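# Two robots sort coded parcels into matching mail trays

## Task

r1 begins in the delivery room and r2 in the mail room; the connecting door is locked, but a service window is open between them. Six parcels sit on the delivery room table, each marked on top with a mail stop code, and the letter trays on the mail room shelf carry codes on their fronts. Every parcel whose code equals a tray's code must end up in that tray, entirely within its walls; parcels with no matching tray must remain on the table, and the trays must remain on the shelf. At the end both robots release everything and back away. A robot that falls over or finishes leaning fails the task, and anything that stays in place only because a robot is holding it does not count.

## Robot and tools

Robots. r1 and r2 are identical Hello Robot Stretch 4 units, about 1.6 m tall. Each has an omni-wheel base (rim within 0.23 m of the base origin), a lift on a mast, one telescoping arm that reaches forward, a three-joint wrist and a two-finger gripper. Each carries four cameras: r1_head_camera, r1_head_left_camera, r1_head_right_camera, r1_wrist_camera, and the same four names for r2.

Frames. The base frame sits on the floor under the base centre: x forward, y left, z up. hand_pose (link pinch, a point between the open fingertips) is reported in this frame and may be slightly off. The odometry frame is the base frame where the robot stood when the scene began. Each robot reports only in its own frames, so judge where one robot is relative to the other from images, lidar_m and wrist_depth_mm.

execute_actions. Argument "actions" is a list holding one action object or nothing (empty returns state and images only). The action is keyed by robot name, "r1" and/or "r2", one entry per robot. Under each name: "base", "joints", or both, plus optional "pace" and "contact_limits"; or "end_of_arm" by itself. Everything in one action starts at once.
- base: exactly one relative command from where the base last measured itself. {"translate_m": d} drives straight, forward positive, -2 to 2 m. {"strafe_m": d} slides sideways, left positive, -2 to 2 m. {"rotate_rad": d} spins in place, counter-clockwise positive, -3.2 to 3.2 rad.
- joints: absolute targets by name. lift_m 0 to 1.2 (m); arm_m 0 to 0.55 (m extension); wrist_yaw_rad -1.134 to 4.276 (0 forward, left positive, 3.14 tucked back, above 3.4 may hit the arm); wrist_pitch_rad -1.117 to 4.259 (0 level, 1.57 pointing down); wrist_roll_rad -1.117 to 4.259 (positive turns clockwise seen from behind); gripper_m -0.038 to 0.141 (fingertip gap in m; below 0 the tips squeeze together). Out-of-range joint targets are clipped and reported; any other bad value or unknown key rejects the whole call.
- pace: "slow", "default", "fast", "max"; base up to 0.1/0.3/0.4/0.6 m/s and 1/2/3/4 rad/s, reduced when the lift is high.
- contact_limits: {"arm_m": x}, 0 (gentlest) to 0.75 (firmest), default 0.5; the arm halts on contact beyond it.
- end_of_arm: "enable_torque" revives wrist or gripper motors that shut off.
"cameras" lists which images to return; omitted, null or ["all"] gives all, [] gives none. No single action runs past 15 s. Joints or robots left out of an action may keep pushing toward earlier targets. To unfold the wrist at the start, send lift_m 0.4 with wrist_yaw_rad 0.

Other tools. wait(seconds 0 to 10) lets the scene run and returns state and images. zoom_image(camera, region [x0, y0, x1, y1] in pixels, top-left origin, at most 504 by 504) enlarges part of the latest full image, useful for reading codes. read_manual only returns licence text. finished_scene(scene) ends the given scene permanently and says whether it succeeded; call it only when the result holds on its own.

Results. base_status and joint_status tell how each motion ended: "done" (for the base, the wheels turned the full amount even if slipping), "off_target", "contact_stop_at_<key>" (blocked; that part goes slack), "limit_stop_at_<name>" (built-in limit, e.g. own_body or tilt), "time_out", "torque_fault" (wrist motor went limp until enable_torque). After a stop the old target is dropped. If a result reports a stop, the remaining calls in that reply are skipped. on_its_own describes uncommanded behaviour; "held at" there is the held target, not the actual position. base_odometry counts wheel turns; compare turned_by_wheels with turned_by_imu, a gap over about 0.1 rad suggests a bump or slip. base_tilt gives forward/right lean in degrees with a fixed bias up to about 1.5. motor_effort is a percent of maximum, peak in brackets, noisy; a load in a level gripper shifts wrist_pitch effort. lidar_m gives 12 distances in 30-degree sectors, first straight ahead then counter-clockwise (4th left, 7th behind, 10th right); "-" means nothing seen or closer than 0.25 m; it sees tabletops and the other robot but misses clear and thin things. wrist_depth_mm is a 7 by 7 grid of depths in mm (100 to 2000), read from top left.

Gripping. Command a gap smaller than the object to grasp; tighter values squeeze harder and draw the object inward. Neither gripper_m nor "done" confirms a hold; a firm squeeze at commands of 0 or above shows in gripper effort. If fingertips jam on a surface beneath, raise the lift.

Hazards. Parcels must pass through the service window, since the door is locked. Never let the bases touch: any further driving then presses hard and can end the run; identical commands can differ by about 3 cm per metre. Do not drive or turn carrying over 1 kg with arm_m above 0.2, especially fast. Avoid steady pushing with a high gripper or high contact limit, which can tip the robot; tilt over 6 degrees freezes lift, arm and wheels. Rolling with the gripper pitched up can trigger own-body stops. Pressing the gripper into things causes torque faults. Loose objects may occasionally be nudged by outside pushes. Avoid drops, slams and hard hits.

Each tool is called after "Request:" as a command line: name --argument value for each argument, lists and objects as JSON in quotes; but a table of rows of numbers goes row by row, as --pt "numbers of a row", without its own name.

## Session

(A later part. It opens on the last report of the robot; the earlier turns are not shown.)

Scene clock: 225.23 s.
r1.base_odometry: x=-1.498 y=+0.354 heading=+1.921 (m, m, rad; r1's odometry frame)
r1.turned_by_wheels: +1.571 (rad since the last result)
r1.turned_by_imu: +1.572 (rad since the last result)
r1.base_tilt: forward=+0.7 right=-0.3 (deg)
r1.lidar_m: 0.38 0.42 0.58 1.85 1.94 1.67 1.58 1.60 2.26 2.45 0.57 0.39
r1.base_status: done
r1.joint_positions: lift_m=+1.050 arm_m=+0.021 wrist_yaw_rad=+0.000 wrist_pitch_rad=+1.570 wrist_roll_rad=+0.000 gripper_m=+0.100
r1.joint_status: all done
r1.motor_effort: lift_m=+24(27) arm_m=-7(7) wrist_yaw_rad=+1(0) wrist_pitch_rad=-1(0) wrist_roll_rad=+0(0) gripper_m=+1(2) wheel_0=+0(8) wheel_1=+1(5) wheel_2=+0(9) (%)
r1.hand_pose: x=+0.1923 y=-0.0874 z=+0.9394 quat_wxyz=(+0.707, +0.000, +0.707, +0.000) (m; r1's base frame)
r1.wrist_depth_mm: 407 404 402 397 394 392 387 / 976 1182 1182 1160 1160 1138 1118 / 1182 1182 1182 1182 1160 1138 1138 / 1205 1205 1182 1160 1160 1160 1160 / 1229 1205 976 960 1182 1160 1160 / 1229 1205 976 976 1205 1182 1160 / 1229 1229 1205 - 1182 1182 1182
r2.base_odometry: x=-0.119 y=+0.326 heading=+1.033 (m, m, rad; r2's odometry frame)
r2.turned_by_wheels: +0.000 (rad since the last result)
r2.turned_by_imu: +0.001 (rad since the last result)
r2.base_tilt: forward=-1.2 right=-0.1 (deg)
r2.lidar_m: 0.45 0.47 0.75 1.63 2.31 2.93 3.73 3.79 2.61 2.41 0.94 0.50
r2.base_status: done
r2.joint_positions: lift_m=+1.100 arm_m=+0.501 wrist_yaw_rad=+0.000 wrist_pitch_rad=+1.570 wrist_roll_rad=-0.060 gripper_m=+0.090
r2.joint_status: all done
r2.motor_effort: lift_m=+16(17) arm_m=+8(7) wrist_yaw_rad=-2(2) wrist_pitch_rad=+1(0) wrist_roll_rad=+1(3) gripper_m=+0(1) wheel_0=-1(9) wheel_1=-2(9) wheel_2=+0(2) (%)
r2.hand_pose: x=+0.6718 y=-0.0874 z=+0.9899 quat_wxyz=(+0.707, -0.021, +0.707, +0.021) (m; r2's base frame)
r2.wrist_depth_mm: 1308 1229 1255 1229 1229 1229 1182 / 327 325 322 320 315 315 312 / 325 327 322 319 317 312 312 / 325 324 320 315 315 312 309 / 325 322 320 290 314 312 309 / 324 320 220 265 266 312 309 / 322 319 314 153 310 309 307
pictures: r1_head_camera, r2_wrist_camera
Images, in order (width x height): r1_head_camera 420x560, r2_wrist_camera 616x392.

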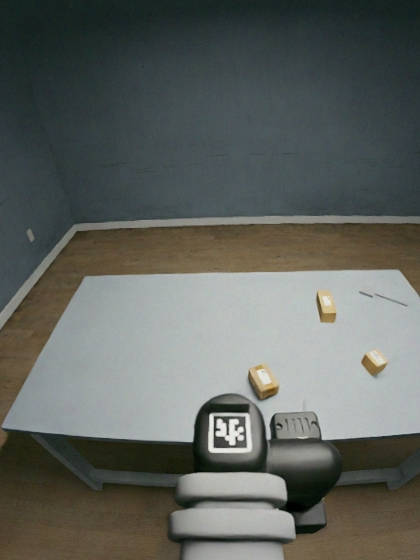

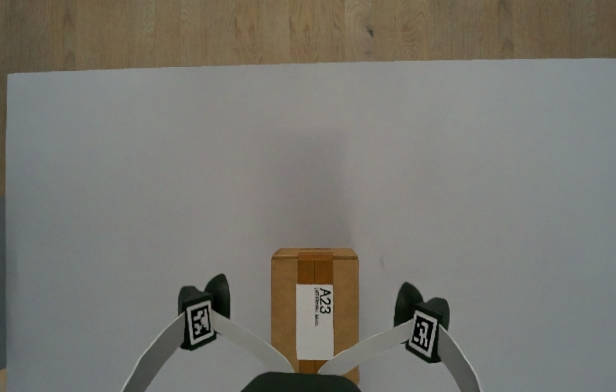

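Request:
execute_actions --actions '[{"r1":{"joints":{"arm_m":0.32},"pace":"fast"},"r2":{"joints":{"lift_m":1.048},"pace":"default"}}]' --cameras '["r1_wrist_camera","r2_wrist_camera"]'

Request:
execute_actions --actions '[{"r2":{"joints":{"gripper_m":0.025},"pace":"default"}}]' --cameras '["r2_wrist_camera"]'

Scene clock: 227.33 s.
r1.base_odometry: x=-1.498 y=+0.354 heading=+1.921 (m, m, rad; r1's odometry frame)
r1.turned_by_wheels: +0.000 (rad since the last result)
r1.turned_by_imu: +0.000 (rad since the last result)
r1.base_tilt: forward=+0.7 right=-0.3 (deg)
r1.lidar_m: 0.37 0.41 0.59 1.84 1.92 1.67 1.58 1.60 2.25 2.43 0.55 0.41
r1.base_status: not commanded
r1.joint_positions: lift_m=+1.050 arm_m=+0.319 wrist_yaw_rad=+0.000 wrist_pitch_rad=+1.570 wrist_roll_rad=+0.000 gripper_m=+0.100
r1.joint_status: all done
r1.motor_effort: lift_m=+25(25) arm_m=+7(7) wrist_yaw_rad=+0(0) wrist_pitch_rad=+1(0) wrist_roll_rad=-1(0) gripper_m=-1(2) wheel_0=+0(1) wheel_1=+0(1) wheel_2=-1(0) (%)
r1.hand_pose: x=+0.4899 y=-0.0874 z=+0.9394 quat_wxyz=(+0.707, +0.000, +0.707, +0.000) (m; r1's base frame)
r1.wrist_depth_mm: 404 402 399 397 392 387 387 / 410 404 402 399 394 392 387 / 413 407 404 351 397 394 392 / 415 413 407 404 399 394 397 / 418 413 410 407 402 399 397 / 1229 418 413 410 404 404 402 / 1255 1229 1205 - 1182 1182 1182
r2.base_odometry: x=-0.119 y=+0.326 heading=+1.033 (m, m, rad; r2's odometry frame)
r2.turned_by_wheels: +0.000 (rad since the last result)
r2.turned_by_imu: +0.001 (rad since the last result)
r2.base_tilt: forward=-1.2 right=+0.0 (deg)
r2.lidar_m: 0.44 0.46 0.74 1.61 2.32 2.96 3.76 3.74 2.60 2.43 0.92 0.50
r2.base_status: not commanded
r2.joint_positions: lift_m=+1.048 arm_m=+0.501 wrist_yaw_rad=+0.000 wrist_pitch_rad=+1.570 wrist_roll_rad=-0.060 gripper_m=+0.090
r2.joint_status: all done
r2.motor_effort: lift_m=+16(16) arm_m=+8(8) wrist_yaw_rad=-1(3) wrist_pitch_rad=+1(1) wrist_roll_rad=+0(0) gripper_m=+3(3) wheel_0=-1(1) wheel_1=-2(2) wheel_2=+0(0) (%)
r2.hand_pose: x=+0.6718 y=-0.0874 z=+0.9379 quat_wxyz=(+0.707, -0.021, +0.707, +0.021) (m; r2's base frame)
r2.wrist_depth_mm: 1229 1182 1182 1182 1160 1229 1160 / 274 271 271 267 265 263 260 / 273 272 270 266 264 263 260 / 272 268 268 266 264 262 260 / 272 268 268 264 264 262 260 / 271 267 219 214 218 259 258 / 268 268 265 152 260 257 257
pictures: r1_wrist_camera, r2_wrist_camera
Images, in order (width x height): r1_wrist_camera 616x392, r2_wrist_camera 616x392.

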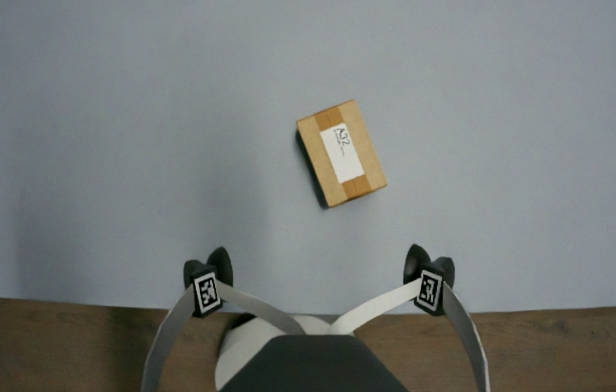

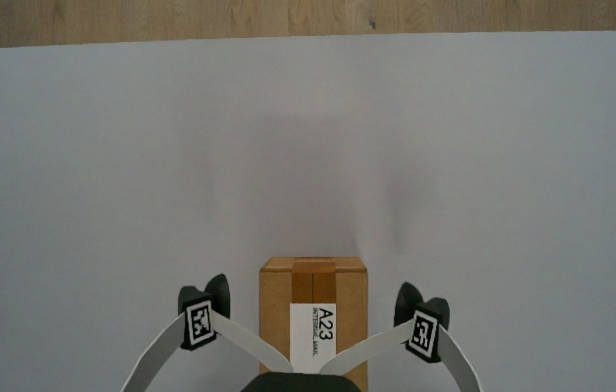

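Scene clock: 228.80 s.
r1.base_odometry: x=-1.498 y=+0.354 heading=+1.921 (m, m, rad; r1's odometry frame)
r1.turned_by_wheels: +0.000 (rad since the last result)
r1.turned_by_imu: +0.000 (rad since the last result)
r1.base_tilt: forward=+0.7 right=-0.3 (deg)
r1.lidar_m: 0.38 0.41 0.54 1.83 1.91 1.66 1.59 1.61 2.28 2.45 0.58 0.39
r1.base_status: not commanded
r1.joint_positions: lift_m=+1.050 arm_m=+0.319 wrist_yaw_rad=+0.000 wrist_pitch_rad=+1.570 wrist_roll_rad=+0.000 gripper_m=+0.100
r1.joint_status: not commanded
r1.motor_effort: lift_m=+24(25) arm_m=+7(7) wrist_yaw_rad=+0(0) wrist_pitch_rad=+1(1) wrist_roll_rad=+0(0) gripper_m=-1(1) wheel_0=+0(0) wheel_1=+0(0) wheel_2=-1(1) (%)
r1.hand_pose: x=+0.4899 y=-0.0874 z=+0.9394 quat_wxyz=(+0.707, +0.000, +0.707, +0.000) (m; r1's base frame)
r1.wrist_depth_mm: 404 402 399 394 392 389 387 / 410 404 402 399 394 392 387 / 410 410 404 351 397 394 392 / 413 410 407 404 402 397 394 / 418 415 410 404 402 399 397 / 1229 418 413 410 407 402 402 / 1229 1205 1205 - 1182 1182 1182
r2.base_odometry: x=-0.119 y=+0.326 heading=+1.033 (m, m, rad; r2's odometry frame)
r2.turned_by_wheels: +0.000 (rad since the last result)
r2.turned_by_imu: +0.000 (rad since the last result)
r2.base_tilt: forward=-1.3 right=-0.1 (deg)
r2.lidar_m: 0.45 0.46 0.74 1.60 2.34 2.96 3.76 3.78 2.58 2.43 0.91 0.52
r2.base_status: not commanded
r2.joint_positions: lift_m=+1.048 arm_m=+0.501 wrist_yaw_rad=+0.000 wrist_pitch_rad=+1.570 wrist_roll_rad=-0.060 gripper_m=+0.025
r2.joint_status: all done
r2.motor_effort: lift_m=+16(16) arm_m=+8(8) wrist_yaw_rad=-2(2) wrist_pitch_rad=+1(1) wrist_roll_rad=+0(1) gripper_m=-19(19) wheel_0=-1(0) wheel_1=-2(2) wheel_2=+0(0) (%)
r2.hand_pose: x=+0.6718 y=-0.0874 z=+0.9379 quat_wxyz=(+0.707, -0.021, +0.707, +0.021) (m; r2's base frame)
r2.wrist_depth_mm: 1229 1205 1182 1160 1160 1160 1160 / 273 270 270 267 264 265 262 / 273 271 268 265 265 263 262 / 272 268 267 265 264 262 260 / 272 268 268 264 263 260 258 / 268 268 205 202 206 260 257 / 270 265 265 203 202 258 257
pictures: r2_wrist_camera
Images, in order (width x height): r2_wrist_camera 616x392.

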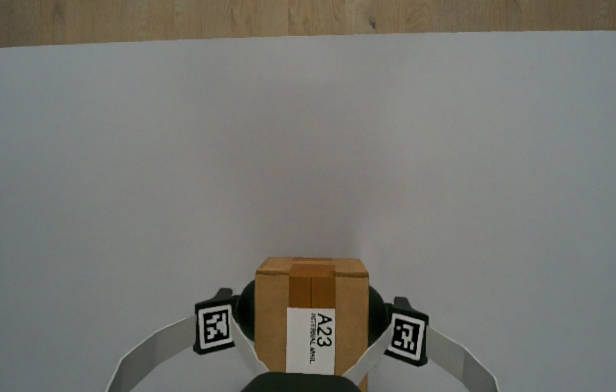

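Request:
execute_actions --actions '[{"r2":{"joints":{"lift_m":1.13,"wrist_roll_rad":0.0},"pace":"fast"},"r1":{"joints":{"lift_m":1.0},"pace":"fast"}}]' --cameras '["r1_wrist_camera","r2_wrist_camera"]'

Request:
zoom_image --camera "r1_wrist_camera" --region '[270, 60, 420, 230]'

Scene clock: 230.27 s.
r1.base_odometry: x=-1.498 y=+0.354 heading=+1.921 (m, m, rad; r1's odometry frame)
r1.turned_by_wheels: +0.000 (rad since the last result)
r1.turned_by_imu: +0.000 (rad since the last result)
r1.base_tilt: forward=+0.7 right=-0.3 (deg)
r1.lidar_m: 0.38 0.42 0.58 1.84 1.93 1.64 1.56 1.61 2.26 2.43 0.56 0.41
r1.base_status: not commanded
r1.joint_positions: lift_m=+1.000 arm_m=+0.319 wrist_yaw_rad=+0.000 wrist_pitch_rad=+1.570 wrist_roll_rad=+0.000 gripper_m=+0.100
r1.joint_status: all done
r1.motor_effort: lift_m=+17(23) arm_m=+7(7) wrist_yaw_rad=-1(0) wrist_pitch_rad=+1(0) wrist_roll_rad=+0(1) gripper_m=+0(1) wheel_0=+0(0) wheel_1=+0(0) wheel_2=+0(1) (%)
r1.hand_pose: x=+0.4899 y=-0.0874 z=+0.8900 quat_wxyz=(+0.707, +0.000, +0.707, +0.000) (m; r1's base frame)
r1.wrist_depth_mm: 357 353 349 345 343 340 338 / 357 355 351 349 347 343 342 / 362 357 353 301 347 345 343 / 364 359 357 355 351 347 345 / 366 364 359 357 351 351 349 / 368 364 359 359 355 353 351 / 1182 1160 1160 - 1138 1118 1118
r2.base_odometry: x=-0.119 y=+0.326 heading=+1.033 (m, m, rad; r2's odometry frame)
r2.turned_by_wheels: +0.000 (rad since the last result)
r2.turned_by_imu: +0.000 (rad since the last result)
r2.base_tilt: forward=-1.2 right=+0.0 (deg)
r2.lidar_m: 0.45 0.46 0.76 1.62 2.33 2.95 3.75 3.79 2.60 2.43 0.93 0.48
r2.base_status: not commanded
r2.joint_positions: lift_m=+1.130 arm_m=+0.501 wrist_yaw_rad=+0.000 wrist_pitch_rad=+1.570 wrist_roll_rad=+0.000 gripper_m=+0.025
r2.joint_status: all done
r2.motor_effort: lift_m=+20(21) arm_m=+8(7) wrist_yaw_rad=-2(2) wrist_pitch_rad=+1(1) wrist_roll_rad=-1(5) gripper_m=-19(17) wheel_0=-1(1) wheel_1=-2(2) wheel_2=+0(0) (%)
r2.hand_pose: x=+0.6718 y=-0.0874 z=+1.0195 quat_wxyz=(+0.707, +0.000, +0.707, +0.000) (m; r2's base frame)
r2.wrist_depth_mm: 1308 1281 1281 1281 1255 1229 1229 / 1281 1255 353 351 347 342 343 / 353 353 351 347 345 342 343 / 355 353 351 347 345 343 343 / 355 353 349 345 342 342 340 / 351 351 204 202 206 338 336 / 353 345 347 202 203 338 336
pictures: r1_wrist_camera, r2_wrist_camera
Images, in order (width x height): r1_wrist_camera 616x392, r2_wrist_camera 616x392.

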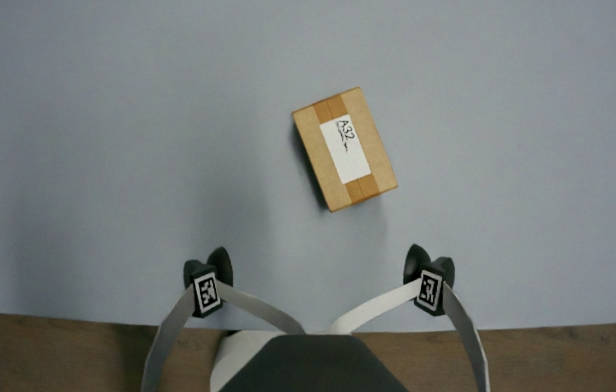

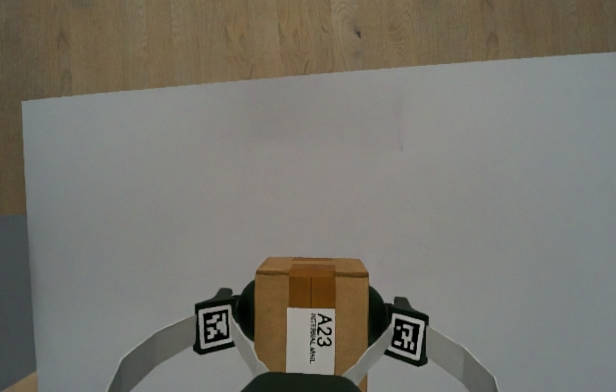

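Region (270, 60, 420, 230) of r1_wrist_camera's 616x392 image, scaled by 2.965; it fills the left 445 columns of this view, and the rest is white.

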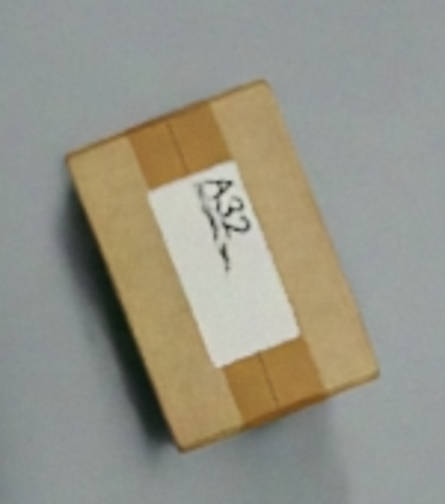

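Request:
execute_actions --actions '[{"r2":{"base":{"translate_m":-0.87},"joints":{"arm_m":0.02},"pace":"max"},"r1":{"base":{"translate_m":-0.35},"joints":{"arm_m":0.02},"pace":"max"}}]' --cameras '["r2_wrist_camera"]'

Request:
execute_actions --actions '[{"r2":{"base":{"rotate_rad":3.14},"joints":{"lift_m":0.45},"pace":"max"},"r1":{"joints":{"lift_m":0.6},"pace":"fast"}}]' --cameras '["r2_head_camera"]'

Request:
execute_actions --actions '[{"r2":{"base":{"strafe_m":0.9},"pace":"max"}}]' --cameras '["r2_head_camera"]'

Scene clock: 236.77 s.
r1.base_odometry: x=-1.377 y=+0.026 heading=+1.921 (m, m, rad; r1's odometry frame)
r1.turned_by_wheels: +0.000 (rad since the last result)
r1.turned_by_imu: +0.000 (rad since the last result)
r1.base_tilt: forward=+0.6 right=-0.3 (deg)
r1.lidar_m: 0.74 0.77 1.93 1.84 1.77 1.30 1.23 1.25 1.78 2.43 1.05 0.79
r1.base_status: done
r1.joint_positions: lift_m=+1.000 arm_m=+0.021 wrist_yaw_rad=+0.000 wrist_pitch_rad=+1.570 wrist_roll_rad=+0.000 gripper_m=+0.100
r1.joint_status: all done
r1.motor_effort: lift_m=+17(17) arm_m=-7(7) wrist_yaw_rad=+2(0) wrist_pitch_rad=-1(0) wrist_roll_rad=-1(0) gripper_m=+1(1) wheel_0=+1(8) wheel_1=+1(3) wheel_2=-1(9) (%)
r1.hand_pose: x=+0.1923 y=-0.0874 z=+0.8900 quat_wxyz=(+0.707, +0.000, +0.707, +0.000) (m; r1's base frame)
r1.wrist_depth_mm: 1138 1118 1118 1098 1098 1078 1078 / 1138 1138 1118 1118 1098 1098 1078 / 1160 1138 1138 1118 1118 1098 1078 / 1160 1138 1138 1118 1118 1098 1098 / 1160 1160 917 917 1098 1118 1098 / 1182 1160 931 917 1138 1118 1118 / 1182 1182 1160 - 1138 1138 1118
r2.base_odometry: x=-0.565 y=-0.422 heading=+1.033 (m, m, rad; r2's odometry frame)
r2.turned_by_wheels: +0.000 (rad since the last result)
r2.turned_by_imu: +0.002 (rad since the last result)
r2.base_tilt: forward=-1.2 right=+0.0 (deg)
r2.lidar_m: 1.31 1.45 1.85 2.19 2.22 2.85 2.86 2.43 2.72 2.46 2.27 1.42
r2.base_status: done
r2.joint_positions: lift_m=+1.130 arm_m=+0.021 wrist_yaw_rad=+0.000 wrist_pitch_rad=+1.570 wrist_roll_rad=+0.000 gripper_m=+0.025
r2.joint_status: all done
r2.motor_effort: lift_m=+20(20) arm_m=-7(10) wrist_yaw_rad=-1(3) wrist_pitch_rad=-1(1) wrist_roll_rad=-1(0) gripper_m=-22(21) wheel_0=-3(7) wheel_1=+0(5) wheel_2=+0(9) (%)
r2.hand_pose: x=+0.1924 y=-0.0874 z=+1.0196 quat_wxyz=(+0.707, +0.000, +0.707, +0.000) (m; r2's base frame)
r2.wrist_depth_mm: 1308 1255 1281 1281 1255 1229 1255 / 1281 1281 1281 1281 1255 1281 1205 / 1281 1281 1308 1255 1255 1255 1229 / 1255 1255 1255 1255 1255 1281 1229 / 1281 1229 1255 1060 1229 1255 1205 / 1308 1281 205 203 207 1229 1229 / 1308 1229 1255 203 202 1205 1205
pictures: r2_wrist_camera
Images, in order (width x height): r2_wrist_camera 616x392.

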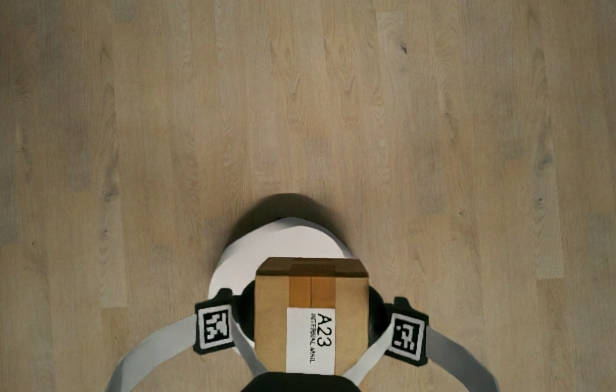

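Scene clock: 240.67 s.
r1.base_odometry: x=-1.377 y=+0.026 heading=+1.921 (m, m, rad; r1's odometry frame)
r1.turned_by_wheels: +0.000 (rad since the last result)
r1.turned_by_imu: +0.000 (rad since the last result)
r1.base_tilt: forward=+0.7 right=-0.3 (deg)
r1.lidar_m: 0.74 0.77 1.93 1.83 1.75 1.30 1.23 1.27 1.76 2.44 1.06 0.77
r1.base_status: not commanded
r1.joint_positions: lift_m=+0.600 arm_m=+0.021 wrist_yaw_rad=+0.000 wrist_pitch_rad=+1.570 wrist_roll_rad=+0.000 gripper_m=+0.100
r1.joint_status: all done
r1.motor_effort: lift_m=+17(17) arm_m=-7(7) wrist_yaw_rad=+1(1) wrist_pitch_rad=+0(1) wrist_roll_rad=-1(0) gripper_m=-1(2) wheel_0=+1(1) wheel_1=+1(1) wheel_2=-1(1) (%)
r1.hand_pose: x=+0.1923 y=-0.0874 z=+0.4900 quat_wxyz=(+0.707, +0.000, +0.707, +0.000) (m; r1's base frame)
r1.wrist_depth_mm: 723 707 715 707 699 691 691 / 732 723 715 707 707 699 691 / 741 732 723 723 707 699 699 / 750 741 723 723 715 707 707 / 750 741 512 508 723 707 707 / 750 741 512 508 508 715 715 / 759 525 517 - 732 723 723
r2.base_odometry: x=-0.565 y=-0.422 heading=-2.110 (m, m, rad; r2's odometry frame)
r2.turned_by_wheels: +3.139 (rad since the last result)
r2.turned_by_imu: +3.199 (rad since the last result)
r2.base_tilt: forward=-1.2 right=+0.0 (deg)
r2.lidar_m: 2.38 2.44 2.73 2.45 2.26 1.43 1.37 1.46 1.83 2.18 2.22 2.85
r2.base_status: done
r2.joint_positions: lift_m=+0.450 arm_m=+0.021 wrist_yaw_rad=+0.000 wrist_pitch_rad=+1.570 wrist_roll_rad=+0.000 gripper_m=+0.025
r2.joint_status: all done
r2.motor_effort: lift_m=+17(19) arm_m=-8(8) wrist_yaw_rad=-2(2) wrist_pitch_rad=+2(0) wrist_roll_rad=-1(0) gripper_m=-21(18) wheel_0=-3(9) wheel_1=-2(5) wheel_2=-2(7) (%)
r2.hand_pose: x=+0.1925 y=-0.0874 z=+0.3398 quat_wxyz=(+0.707, +0.000, +0.707, +0.000) (m; r2's base frame)
r2.wrist_depth_mm: 585 580 580 580 569 569 564 / 585 591 580 569 569 564 564 / 585 585 580 580 564 564 559 / 580 580 580 569 564 559 554 / 585 574 384 439 564 559 559 / 580 359 205 204 207 564 549 / 366 355 357 202 202 554 554
pictures: r2_head_camera
Images, in order (width x height): r2_head_camera 420x560.

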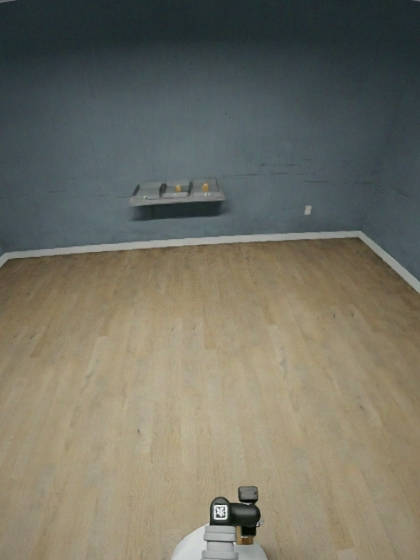

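Scene clock: 243.70 s.
r1.base_odometry: x=-1.377 y=+0.026 heading=+1.921 (m, m, rad; r1's odometry frame)
r1.turned_by_wheels: +0.000 (rad since the last result)
r1.turned_by_imu: +0.000 (rad since the last result)
r1.base_tilt: forward=+0.7 right=-0.3 (deg)
r1.lidar_m: 0.74 0.78 1.92 1.84 1.77 1.28 1.22 1.27 1.78 2.44 1.08 0.78
r1.base_status: not commanded
r1.joint_positions: lift_m=+0.600 arm_m=+0.021 wrist_yaw_rad=+0.000 wrist_pitch_rad=+1.570 wrist_roll_rad=+0.000 gripper_m=+0.100
r1.joint_status: not commanded
r1.motor_effort: lift_m=+17(17) arm_m=-7(7) wrist_yaw_rad=+1(1) wrist_pitch_rad=+0(0) wrist_roll_rad=+0(0) gripper_m=-2(0) wheel_0=+0(1) wheel_1=+1(1) wheel_2=-2(1) (%)
r1.hand_pose: x=+0.1923 y=-0.0874 z=+0.4900 quat_wxyz=(+0.707, +0.000, +0.707, +0.000) (m; r1's base frame)
r1.wrist_depth_mm: 723 715 715 707 699 699 691 / 732 715 715 715 707 699 691 / 732 723 723 715 715 707 699 / 732 741 723 715 715 707 707 / 741 741 512 512 723 715 707 / 750 741 512 512 508 715 715 / 759 530 521 - 732 723 723
r2.base_odometry: x=+0.207 y=-0.884 heading=-2.110 (m, m, rad; r2's odometry frame)
r2.turned_by_wheels: +0.000 (rad since the last result)
r2.turned_by_imu: +0.002 (rad since the last result)
r2.base_tilt: forward=-1.2 right=+0.0 (deg)
r2.lidar_m: 2.31 2.64 1.76 1.56 1.64 1.63 1.52 1.47 1.98 3.08 3.12 2.48
r2.base_status: done
r2.joint_positions: lift_m=+0.450 arm_m=+0.021 wrist_yaw_rad=+0.000 wrist_pitch_rad=+1.570 wrist_roll_rad=+0.000 gripper_m=+0.025
r2.joint_status: not commanded
r2.motor_effort: lift_m=+17(17) arm_m=-8(8) wrist_yaw_rad=-2(2) wrist_pitch_rad=+2(1) wrist_roll_rad=-1(1) gripper_m=-18(17) wheel_0=+1(10) wheel_1=+0(11) wheel_2=+0(1) (%)
r2.hand_pose: x=+0.1925 y=-0.0874 z=+0.3398 quat_wxyz=(+0.707, +0.000, +0.707, +0.000) (m; r2's base frame)
r2.wrist_depth_mm: 580 580 574 580 569 569 559 / 585 591 580 574 569 569 564 / 585 585 574 580 574 564 559 / 585 580 574 569 564 559 559 / 585 574 387 433 569 564 559 / 591 362 205 203 208 559 559 / 364 355 353 202 202 559 554
pictures: r2_head_camera
Images, in order (width x height): r2_head_camera 420x560.

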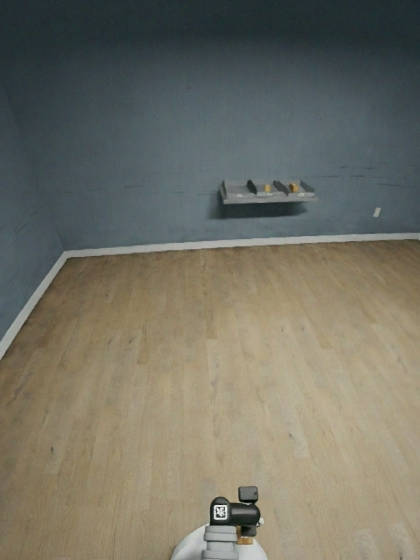

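Request:
execute_actions --actions '[{"r2":{"base":{"translate_m":1.93},"joints":{"lift_m":1.08,"arm_m":0.4},"pace":"max"}}]' --cameras '["r2_head_camera","r2_wrist_camera"]'

Scene clock: 249.17 s.
r1.base_odometry: x=-1.377 y=+0.026 heading=+1.921 (m, m, rad; r1's odometry frame)
r1.turned_by_wheels: +0.000 (rad since the last result)
r1.turned_by_imu: +0.000 (rad since the last result)
r1.base_tilt: forward=+0.7 right=-0.3 (deg)
r1.lidar_m: 0.72 0.79 1.90 1.84 1.75 1.27 1.24 1.25 1.79 2.44 1.07 0.78
r1.base_status: not commanded
r1.joint_positions: lift_m=+0.600 arm_m=+0.021 wrist_yaw_rad=+0.000 wrist_pitch_rad=+1.570 wrist_roll_rad=+0.000 gripper_m=+0.100
r1.joint_status: not commanded
r1.motor_effort: lift_m=+17(17) arm_m=-7(7) wrist_yaw_rad=+1(1) wrist_pitch_rad=+1(0) wrist_roll_rad=-1(0) gripper_m=-1(3) wheel_0=+0(0) wheel_1=+1(1) wheel_2=-1(1) (%)
r1.hand_pose: x=+0.1923 y=-0.0874 z=+0.4900 quat_wxyz=(+0.707, +0.000, +0.707, +0.000) (m; r1's base frame)
r1.wrist_depth_mm: 723 723 715 715 699 691 683 / 732 723 715 707 707 699 691 / 732 732 715 723 707 707 699 / 741 741 732 715 715 707 699 / 741 732 512 512 723 715 707 / 750 750 512 508 508 715 715 / 759 525 517 - 723 723 723
r2.base_odometry: x=-0.784 y=-2.540 heading=-2.110 (m, m, rad; r2's odometry frame)
r2.turned_by_wheels: +0.000 (rad since the last result)
r2.turned_by_imu: +0.001 (rad since the last result)
r2.base_tilt: forward=-1.2 right=-0.1 (deg)
r2.lidar_m: 0.40 0.85 1.10 1.84 1.88 2.38 3.47 3.51 3.09 2.87 0.63 0.41
r2.base_status: done
r2.joint_positions: lift_m=+1.080 arm_m=+0.399 wrist_yaw_rad=+0.000 wrist_pitch_rad=+1.570 wrist_roll_rad=+0.000 gripper_m=+0.025
r2.joint_status: all done
r2.motor_effort: lift_m=+19(23) arm_m=+7(9) wrist_yaw_rad=-2(1) wrist_pitch_rad=+1(1) wrist_roll_rad=+0(1) gripper_m=-20(17) wheel_0=+0(8) wheel_1=-1(8) wheel_2=+1(14) (%)
r2.hand_pose: x=+0.5698 y=-0.0874 z=+0.9696 quat_wxyz=(+0.707, +0.000, +0.707, +0.000) (m; r2's base frame)
r2.wrist_depth_mm: 488 504 445 436 427 410 427 / 676 723 627 439 436 430 421 / 1138 1138 991 433 430 430 421 / 1229 1205 1229 436 430 421 410 / 1229 1205 1229 430 427 424 413 / 1229 1229 206 203 208 424 415 / 1229 1205 1098 203 202 407 418
pictures: r2_head_camera, r2_wrist_camera
Images, in order (width x height): r2_head_camera 420x560, r2_wrist_camera 616x392.

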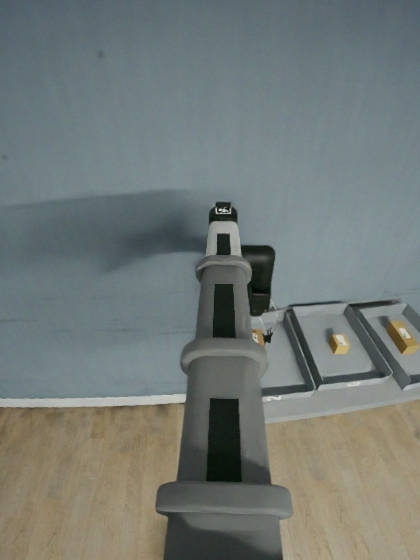

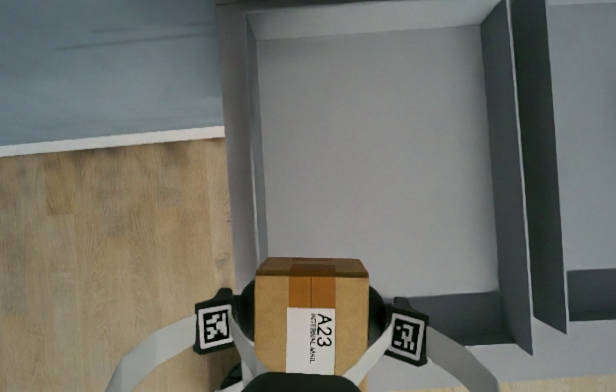

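Request:
execute_actions --actions '[{"r2":{"base":{"strafe_m":-0.07},"joints":{"arm_m":0.51},"pace":"fast"}}]' --cameras '["r2_wrist_camera"]'

Scene clock: 250.70 s.
r1.base_odometry: x=-1.377 y=+0.026 heading=+1.921 (m, m, rad; r1's odometry frame)
r1.turned_by_wheels: +0.000 (rad since the last result)
r1.turned_by_imu: +0.000 (rad since the last result)
r1.base_tilt: forward=+0.6 right=-0.3 (deg)
r1.lidar_m: 0.72 0.77 1.91 1.85 1.76 1.29 1.23 1.28 1.77 2.43 1.05 0.78
r1.base_status: not commanded
r1.joint_positions: lift_m=+0.600 arm_m=+0.021 wrist_yaw_rad=+0.000 wrist_pitch_rad=+1.570 wrist_roll_rad=+0.000 gripper_m=+0.100
r1.joint_status: not commanded
r1.motor_effort: lift_m=+17(17) arm_m=-7(7) wrist_yaw_rad=+2(1) wrist_pitch_rad=+0(0) wrist_roll_rad=+0(0) gripper_m=-2(0) wheel_0=+1(0) wheel_1=+1(1) wheel_2=-1(2) (%)
r1.hand_pose: x=+0.1923 y=-0.0874 z=+0.4900 quat_wxyz=(+0.707, +0.000, +0.707, +0.000) (m; r1's base frame)
r1.wrist_depth_mm: 723 715 715 707 699 699 691 / 732 723 723 707 699 699 699 / 732 723 723 715 707 707 699 / 741 732 723 715 715 707 707 / 750 741 512 508 715 715 707 / 759 741 512 512 508 715 715 / 759 530 521 - 723 723 723
r2.base_odometry: x=-0.844 y=-2.504 heading=-2.110 (m, m, rad; r2's odometry frame)
r2.turned_by_wheels: +0.000 (rad since the last result)
r2.turned_by_imu: +0.000 (rad since the last result)
r2.base_tilt: forward=-1.2 right=+0.0 (deg)
r2.lidar_m: 0.39 0.86 1.10 1.92 1.95 2.49 3.45 3.48 3.04 2.80 0.64 0.43
r2.base_status: done
r2.joint_positions: lift_m=+1.080 arm_m=+0.509 wrist_yaw_rad=+0.000 wrist_pitch_rad=+1.570 wrist_roll_rad=+0.000 gripper_m=+0.025
r2.joint_status: all done
r2.motor_effort: lift_m=+20(19) arm_m=+8(8) wrist_yaw_rad=-2(2) wrist_pitch_rad=+1(1) wrist_roll_rad=-1(2) gripper_m=-20(19) wheel_0=-1(9) wheel_1=+1(8) wheel_2=+0(0) (%)
r2.hand_pose: x=+0.6798 y=-0.0874 z=+0.9696 quat_wxyz=(+0.707, +0.000, +0.707, +0.000) (m; r2's base frame)
r2.wrist_depth_mm: 285 298 310 325 336 347 357 / 394 421 415 436 433 410 424 / 661 621 436 433 433 424 427 / 1255 1229 433 433 430 424 424 / 1229 1229 436 430 430 424 421 / 1205 1229 204 203 207 424 421 / 1229 1205 397 203 202 389 418
pictures: r2_wrist_camera
Images, in order (width x height): r2_wrist_camera 616x392.

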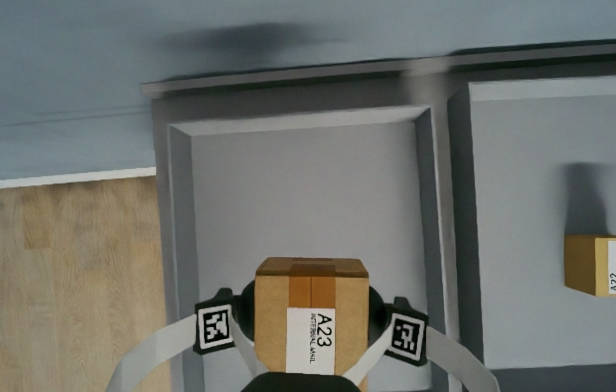

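Request:
execute_actions --actions '[{"r2":{"joints":{"lift_m":0.909},"pace":"fast"}}]' --cameras '["r2_wrist_camera"]'

Request:
execute_actions --actions '[{"r2":{"joints":{"gripper_m":0.09,"lift_m":0.906},"pace":"default"}}]' --cameras '["r2_wrist_camera"]'

Request:
execute_actions --actions '[{"r2":{"joints":{"lift_m":1.03},"pace":"max"}}]' --cameras '["r2_wrist_camera"]'

Scene clock: 252.53 s.
r1.base_odometry: x=-1.377 y=+0.026 heading=+1.921 (m, m, rad; r1's odometry frame)
r1.turned_by_wheels: +0.000 (rad since the last result)
r1.turned_by_imu: +0.000 (rad since the last result)
r1.base_tilt: forward=+0.6 right=-0.3 (deg)
r1.lidar_m: 0.74 0.78 1.93 1.83 1.77 1.28 1.24 1.25 1.74 2.44 1.06 0.78
r1.base_status: not commanded
r1.joint_positions: lift_m=+0.600 arm_m=+0.021 wrist_yaw_rad=+0.000 wrist_pitch_rad=+1.570 wrist_roll_rad=+0.000 gripper_m=+0.100
r1.joint_status: not commanded
r1.motor_effort: lift_m=+17(17) arm_m=-7(7) wrist_yaw_rad=+1(2) wrist_pitch_rad=+1(0) wrist_roll_rad=-1(1) gripper_m=-1(1) wheel_0=+1(1) wheel_1=+1(2) wheel_2=-1(1) (%)
r1.hand_pose: x=+0.1923 y=-0.0874 z=+0.4900 quat_wxyz=(+0.707, +0.000, +0.707, +0.000) (m; r1's base frame)
r1.wrist_depth_mm: 723 723 715 707 699 699 683 / 732 723 723 715 707 699 691 / 741 723 723 715 707 699 691 / 741 741 732 723 715 707 707 / 750 741 512 508 715 707 699 / 750 741 512 512 512 715 723 / 759 525 525 - 723 723 723
r2.base_odometry: x=-0.844 y=-2.504 heading=-2.110 (m, m, rad; r2's odometry frame)
r2.turned_by_wheels: +0.000 (rad since the last result)
r2.turned_by_imu: +0.000 (rad since the last result)
r2.base_tilt: forward=-1.2 right=+0.0 (deg)
r2.lidar_m: 0.38 0.86 1.09 1.91 1.90 2.48 3.44 3.47 3.04 2.80 0.66 0.44
r2.base_status: not commanded
r2.joint_positions: lift_m=+0.909 arm_m=+0.509 wrist_yaw_rad=+0.000 wrist_pitch_rad=+1.570 wrist_roll_rad=+0.000 gripper_m=+0.025
r2.joint_status: all done
r2.motor_effort: lift_m=+16(18) arm_m=+7(7) wrist_yaw_rad=-2(2) wrist_pitch_rad=+1(1) wrist_roll_rad=-2(2) gripper_m=-20(23) wheel_0=-1(1) wheel_1=+1(1) wheel_2=+0(0) (%)
r2.hand_pose: x=+0.6798 y=-0.0874 z=+0.7989 quat_wxyz=(+0.707, +0.000, +0.707, +0.000) (m; r2's base frame)
r2.wrist_depth_mm: 267 260 265 265 228 229 237 / 224 250 265 263 262 247 235 / 235 266 266 263 263 255 225 / 597 265 265 263 260 257 229 / 640 265 264 260 259 257 230 / 647 263 204 202 206 255 215 / 1042 232 260 203 204 236 216
pictures: r2_wrist_camera
Images, in order (width x height): r2_wrist_camera 616x392.

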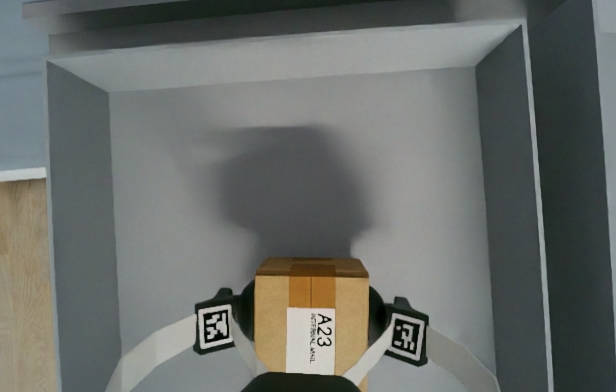

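Scene clock: 254.00 s.
r1.base_odometry: x=-1.377 y=+0.026 heading=+1.921 (m, m, rad; r1's odometry frame)
r1.turned_by_wheels: +0.000 (rad since the last result)
r1.turned_by_imu: +0.000 (rad since the last result)
r1.base_tilt: forward=+0.6 right=-0.3 (deg)
r1.lidar_m: 0.72 0.79 1.92 1.83 1.77 1.30 1.22 1.27 1.76 2.44 1.05 0.78
r1.base_status: not commanded
r1.joint_positions: lift_m=+0.600 arm_m=+0.021 wrist_yaw_rad=+0.000 wrist_pitch_rad=+1.570 wrist_roll_rad=+0.000 gripper_m=+0.100
r1.joint_status: not commanded
r1.motor_effort: lift_m=+17(17) arm_m=-7(7) wrist_yaw_rad=+1(1) wrist_pitch_rad=+1(0) wrist_roll_rad=+0(1) gripper_m=+0(0) wheel_0=+1(1) wheel_1=+1(1) wheel_2=-1(1) (%)
r1.hand_pose: x=+0.1923 y=-0.0874 z=+0.4900 quat_wxyz=(+0.707, +0.000, +0.707, +0.000) (m; r1's base frame)
r1.wrist_depth_mm: 723 715 715 707 699 699 691 / 723 723 715 715 707 699 691 / 732 732 723 715 707 707 699 / 741 741 723 723 715 707 699 / 750 741 517 508 715 715 707 / 759 741 517 512 508 723 707 / 750 525 521 - 723 723 723
r2.base_odometry: x=-0.844 y=-2.504 heading=-2.110 (m, m, rad; r2's odometry frame)
r2.turned_by_wheels: +0.000 (rad since the last result)
r2.turned_by_imu: +0.000 (rad since the last result)
r2.base_tilt: forward=-1.2 right=+0.0 (deg)
r2.lidar_m: 0.38 0.85 1.10 1.90 1.94 2.47 3.46 3.47 3.02 2.81 0.64 0.44
r2.base_status: not commanded
r2.joint_positions: lift_m=+0.906 arm_m=+0.509 wrist_yaw_rad=+0.000 wrist_pitch_rad=+1.570 wrist_roll_rad=+0.000 gripper_m=+0.090
r2.joint_status: all done
r2.motor_effort: lift_m=+16(16) arm_m=+8(8) wrist_yaw_rad=-2(1) wrist_pitch_rad=+1(2) wrist_roll_rad=+1(1) gripper_m=+2(20) wheel_0=-1(1) wheel_1=+1(1) wheel_2=+0(0) (%)
r2.hand_pose: x=+0.6797 y=-0.0874 z=+0.7959 quat_wxyz=(+0.707, +0.000, +0.707, +0.000) (m; r2's base frame)
r2.wrist_depth_mm: 265 259 257 264 226 228 238 / 225 250 263 260 258 248 228 / 228 263 264 259 257 254 225 / 229 262 263 259 256 257 229 / 634 260 259 257 255 255 224 / 634 260 208 208 219 252 216 / 627 244 258 152 254 236 217
pictures: r2_wrist_camera
Images, in order (width x height): r2_wrist_camera 616x392.

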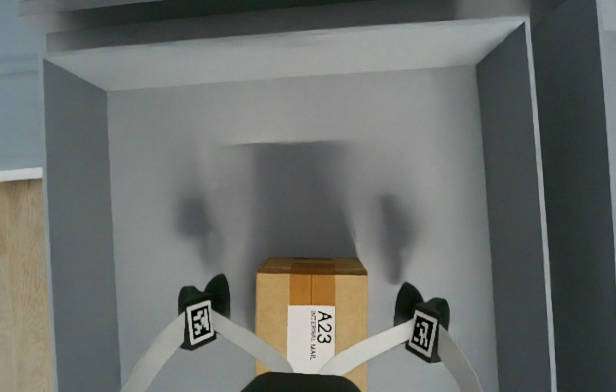

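Scene clock: 255.00 s.
r1.base_odometry: x=-1.377 y=+0.026 heading=+1.921 (m, m, rad; r1's odometry frame)
r1.turned_by_wheels: +0.000 (rad since the last result)
r1.turned_by_imu: +0.000 (rad since the last result)
r1.base_tilt: forward=+0.6 right=-0.3 (deg)
r1.lidar_m: 0.74 0.79 1.92 1.83 1.77 1.29 1.22 1.27 1.77 2.43 1.05 0.77
r1.base_status: not commanded
r1.joint_positions: lift_m=+0.600 arm_m=+0.021 wrist_yaw_rad=+0.000 wrist_pitch_rad=+1.570 wrist_roll_rad=+0.000 gripper_m=+0.100
r1.joint_status: not commanded
r1.motor_effort: lift_m=+17(17) arm_m=-7(7) wrist_yaw_rad=+1(1) wrist_pitch_rad=+0(0) wrist_roll_rad=+0(0) gripper_m=+0(1) wheel_0=+1(1) wheel_1=+1(1) wheel_2=-1(1) (%)
r1.hand_pose: x=+0.1923 y=-0.0874 z=+0.4900 quat_wxyz=(+0.707, +0.000, +0.707, +0.000) (m; r1's base frame)
r1.wrist_depth_mm: 723 715 715 707 699 691 691 / 723 723 715 715 707 699 691 / 741 723 723 715 715 707 699 / 741 732 723 715 715 707 707 / 750 741 512 512 723 715 707 / 750 741 512 512 512 723 715 / 759 530 521 - 732 723 723
r2.base_odometry: x=-0.844 y=-2.504 heading=-2.110 (m, m, rad; r2's odometry frame)
r2.turned_by_wheels: +0.000 (rad since the last result)
r2.turned_by_imu: +0.000 (rad since the last result)
r2.base_tilt: forward=-1.2 right=+0.0 (deg)
r2.lidar_m: 0.39 0.85 1.08 1.91 1.94 2.46 3.45 3.48 3.02 2.80 0.64 0.43
r2.base_status: not commanded
r2.joint_positions: lift_m=+1.030 arm_m=+0.509 wrist_yaw_rad=+0.000 wrist_pitch_rad=+1.570 wrist_roll_rad=+0.000 gripper_m=+0.090
r2.joint_status: all done
r2.motor_effort: lift_m=+19(23) arm_m=+8(8) wrist_yaw_rad=-2(2) wrist_pitch_rad=-2(0) wrist_roll_rad=+2(2) gripper_m=+0(1) wheel_0=-1(1) wheel_1=+1(1) wheel_2=+0(0) (%)
r2.hand_pose: x=+0.6797 y=-0.0874 z=+0.9196 quat_wxyz=(+0.707, +0.000, +0.707, +0.000) (m; r2's base frame)
r2.wrist_depth_mm: 287 298 309 322 336 347 355 / 397 394 377 387 384 377 375 / 661 544 387 382 382 366 379 / 1160 1098 387 384 379 373 373 / 1205 1160 387 332 379 349 373 / 1182 1160 219 330 377 357 373 / 1138 1182 377 153 375 336 370
pictures: r2_wrist_camera
Images, in order (width x height): r2_wrist_camera 616x392.

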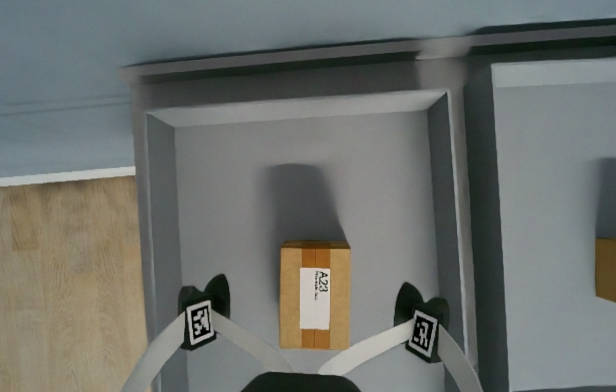

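Request:
execute_actions --actions '[{"r2":{"base":{"translate_m":-0.4},"joints":{"arm_m":0.02},"pace":"max"}}]' --cameras '["r2_head_camera","r2_head_left_camera","r1_head_camera","r1_head_left_camera"]'

Request:
zoom_image --camera "r2_head_camera" --region '[150, 240, 420, 400]'

Scene clock: 257.83 s.
r1.base_odometry: x=-1.377 y=+0.026 heading=+1.921 (m, m, rad; r1's odometry frame)
r1.turned_by_wheels: +0.000 (rad since the last result)
r1.turned_by_imu: +0.000 (rad since the last result)
r1.base_tilt: forward=+0.6 right=-0.2 (deg)
r1.lidar_m: 0.74 0.78 1.93 1.84 1.76 1.28 1.23 1.26 1.77 2.43 1.07 0.76
r1.base_status: not commanded
r1.joint_positions: lift_m=+0.600 arm_m=+0.021 wrist_yaw_rad=+0.000 wrist_pitch_rad=+1.570 wrist_roll_rad=+0.000 gripper_m=+0.100
r1.joint_status: not commanded
r1.motor_effort: lift_m=+16(17) arm_m=-7(7) wrist_yaw_rad=+1(1) wrist_pitch_rad=-1(0) wrist_roll_rad=+0(0) gripper_m=-1(1) wheel_0=+1(1) wheel_1=+1(2) wheel_2=-1(1) (%)
r1.hand_pose: x=+0.1923 y=-0.0874 z=+0.4900 quat_wxyz=(+0.707, +0.000, +0.707, +0.000) (m; r1's base frame)
r1.wrist_depth_mm: 723 723 707 707 699 699 683 / 732 723 715 715 707 699 691 / 741 723 732 715 707 699 699 / 741 741 732 723 715 715 707 / 750 741 512 508 715 715 707 / 750 741 512 508 512 715 715 / 750 525 517 - 723 723 715
r2.base_odometry: x=-0.638 y=-2.161 heading=-2.110 (m, m, rad; r2's odometry frame)
r2.turned_by_wheels: +0.000 (rad since the last result)
r2.turned_by_imu: +0.001 (rad since the last result)
r2.base_tilt: forward=-1.2 right=+0.0 (deg)
r2.lidar_m: 0.78 1.26 1.61 1.87 1.90 2.39 3.04 3.08 3.08 2.84 2.03 0.85
r2.base_status: done
r2.joint_positions: lift_m=+1.030 arm_m=+0.021 wrist_yaw_rad=+0.000 wrist_pitch_rad=+1.570 wrist_roll_rad=+0.000 gripper_m=+0.090
r2.joint_status: all done
r2.motor_effort: lift_m=+20(20) arm_m=-8(9) wrist_yaw_rad=+0(2) wrist_pitch_rad=+0(1) wrist_roll_rad=+2(1) gripper_m=+0(1) wheel_0=-1(7) wheel_1=+0(5) wheel_2=-2(12) (%)
r2.hand_pose: x=+0.1924 y=-0.0874 z=+0.9196 quat_wxyz=(+0.707, +0.000, +0.707, +0.000) (m; r2's base frame)
r2.wrist_depth_mm: 1160 1182 1160 1160 1138 1160 1138 / 1229 1182 1138 1160 1182 1138 1160 / 1160 1182 1160 1160 1182 1138 1138 / 1205 1160 1182 1160 1138 1138 1118 / 1160 1182 1160 946 1138 1138 1118 / 1182 1160 218 960 931 1138 1118 / 1160 1160 1160 153 1138 1118 1098
pictures: r1_head_camera, r1_head_left_camera, r2_head_camera, r2_head_left_camera
Images, in order (width x height): r1_head_camera 420x560, r1_head_left_camera 420x672, r2_head_camera 420x560, r2_head_left_camera 420x672.

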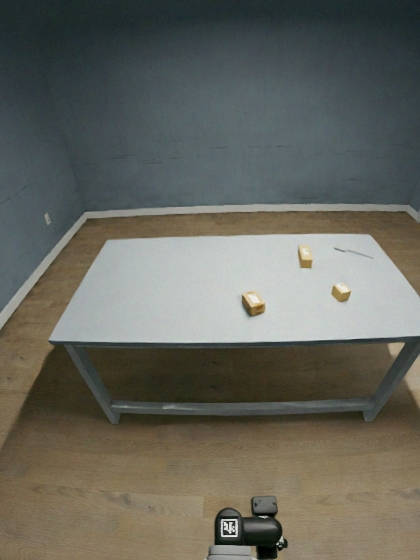

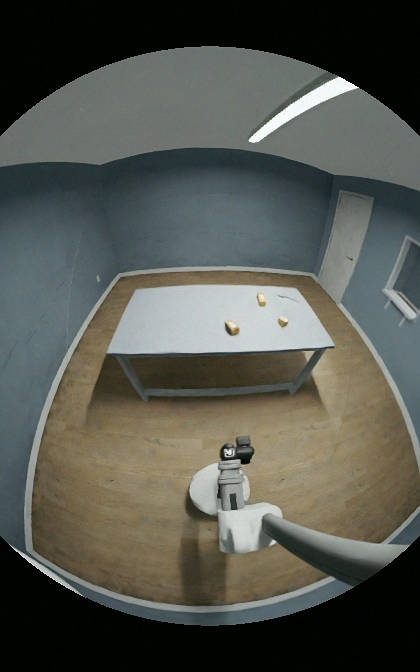

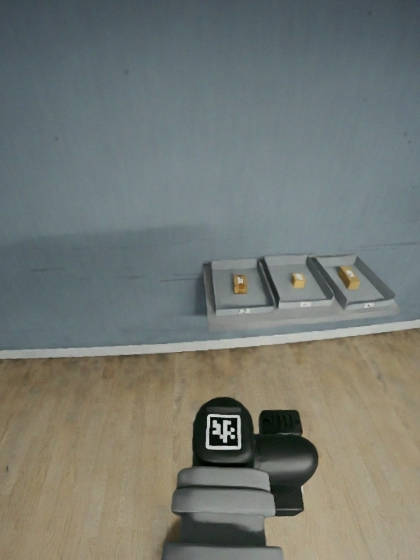

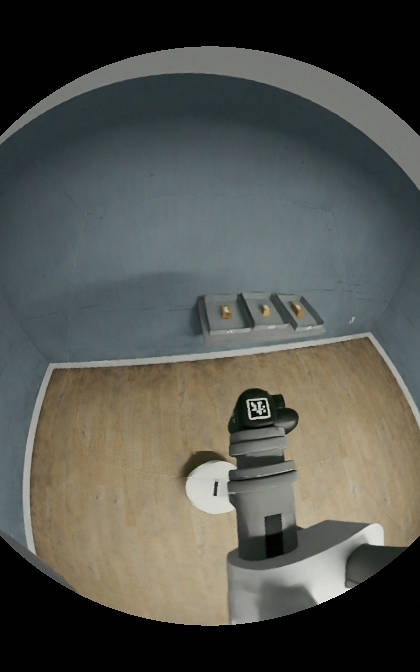

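Region (150, 240, 420, 400) of r2_head_camera's 420x560 image, scaled by 1.867, with more detail than that image has; it fills the top 299 rows of this view, and the rest is white.

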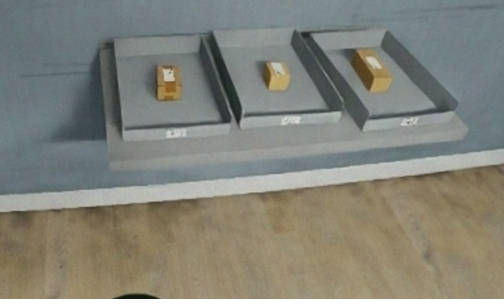

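Request:
zoom_image --camera "r2_head_camera" --region '[200, 290, 400, 330]'

Region (200, 290, 400, 330) of r2_head_camera's 420x560 image, scaled by 2.520, with more detail than that image has; it fills the top 101 rows of this view, and the rest is white.

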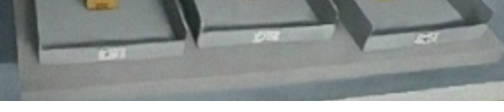

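Request:
finished_scene --scene 2

The scene is finished: the task was done.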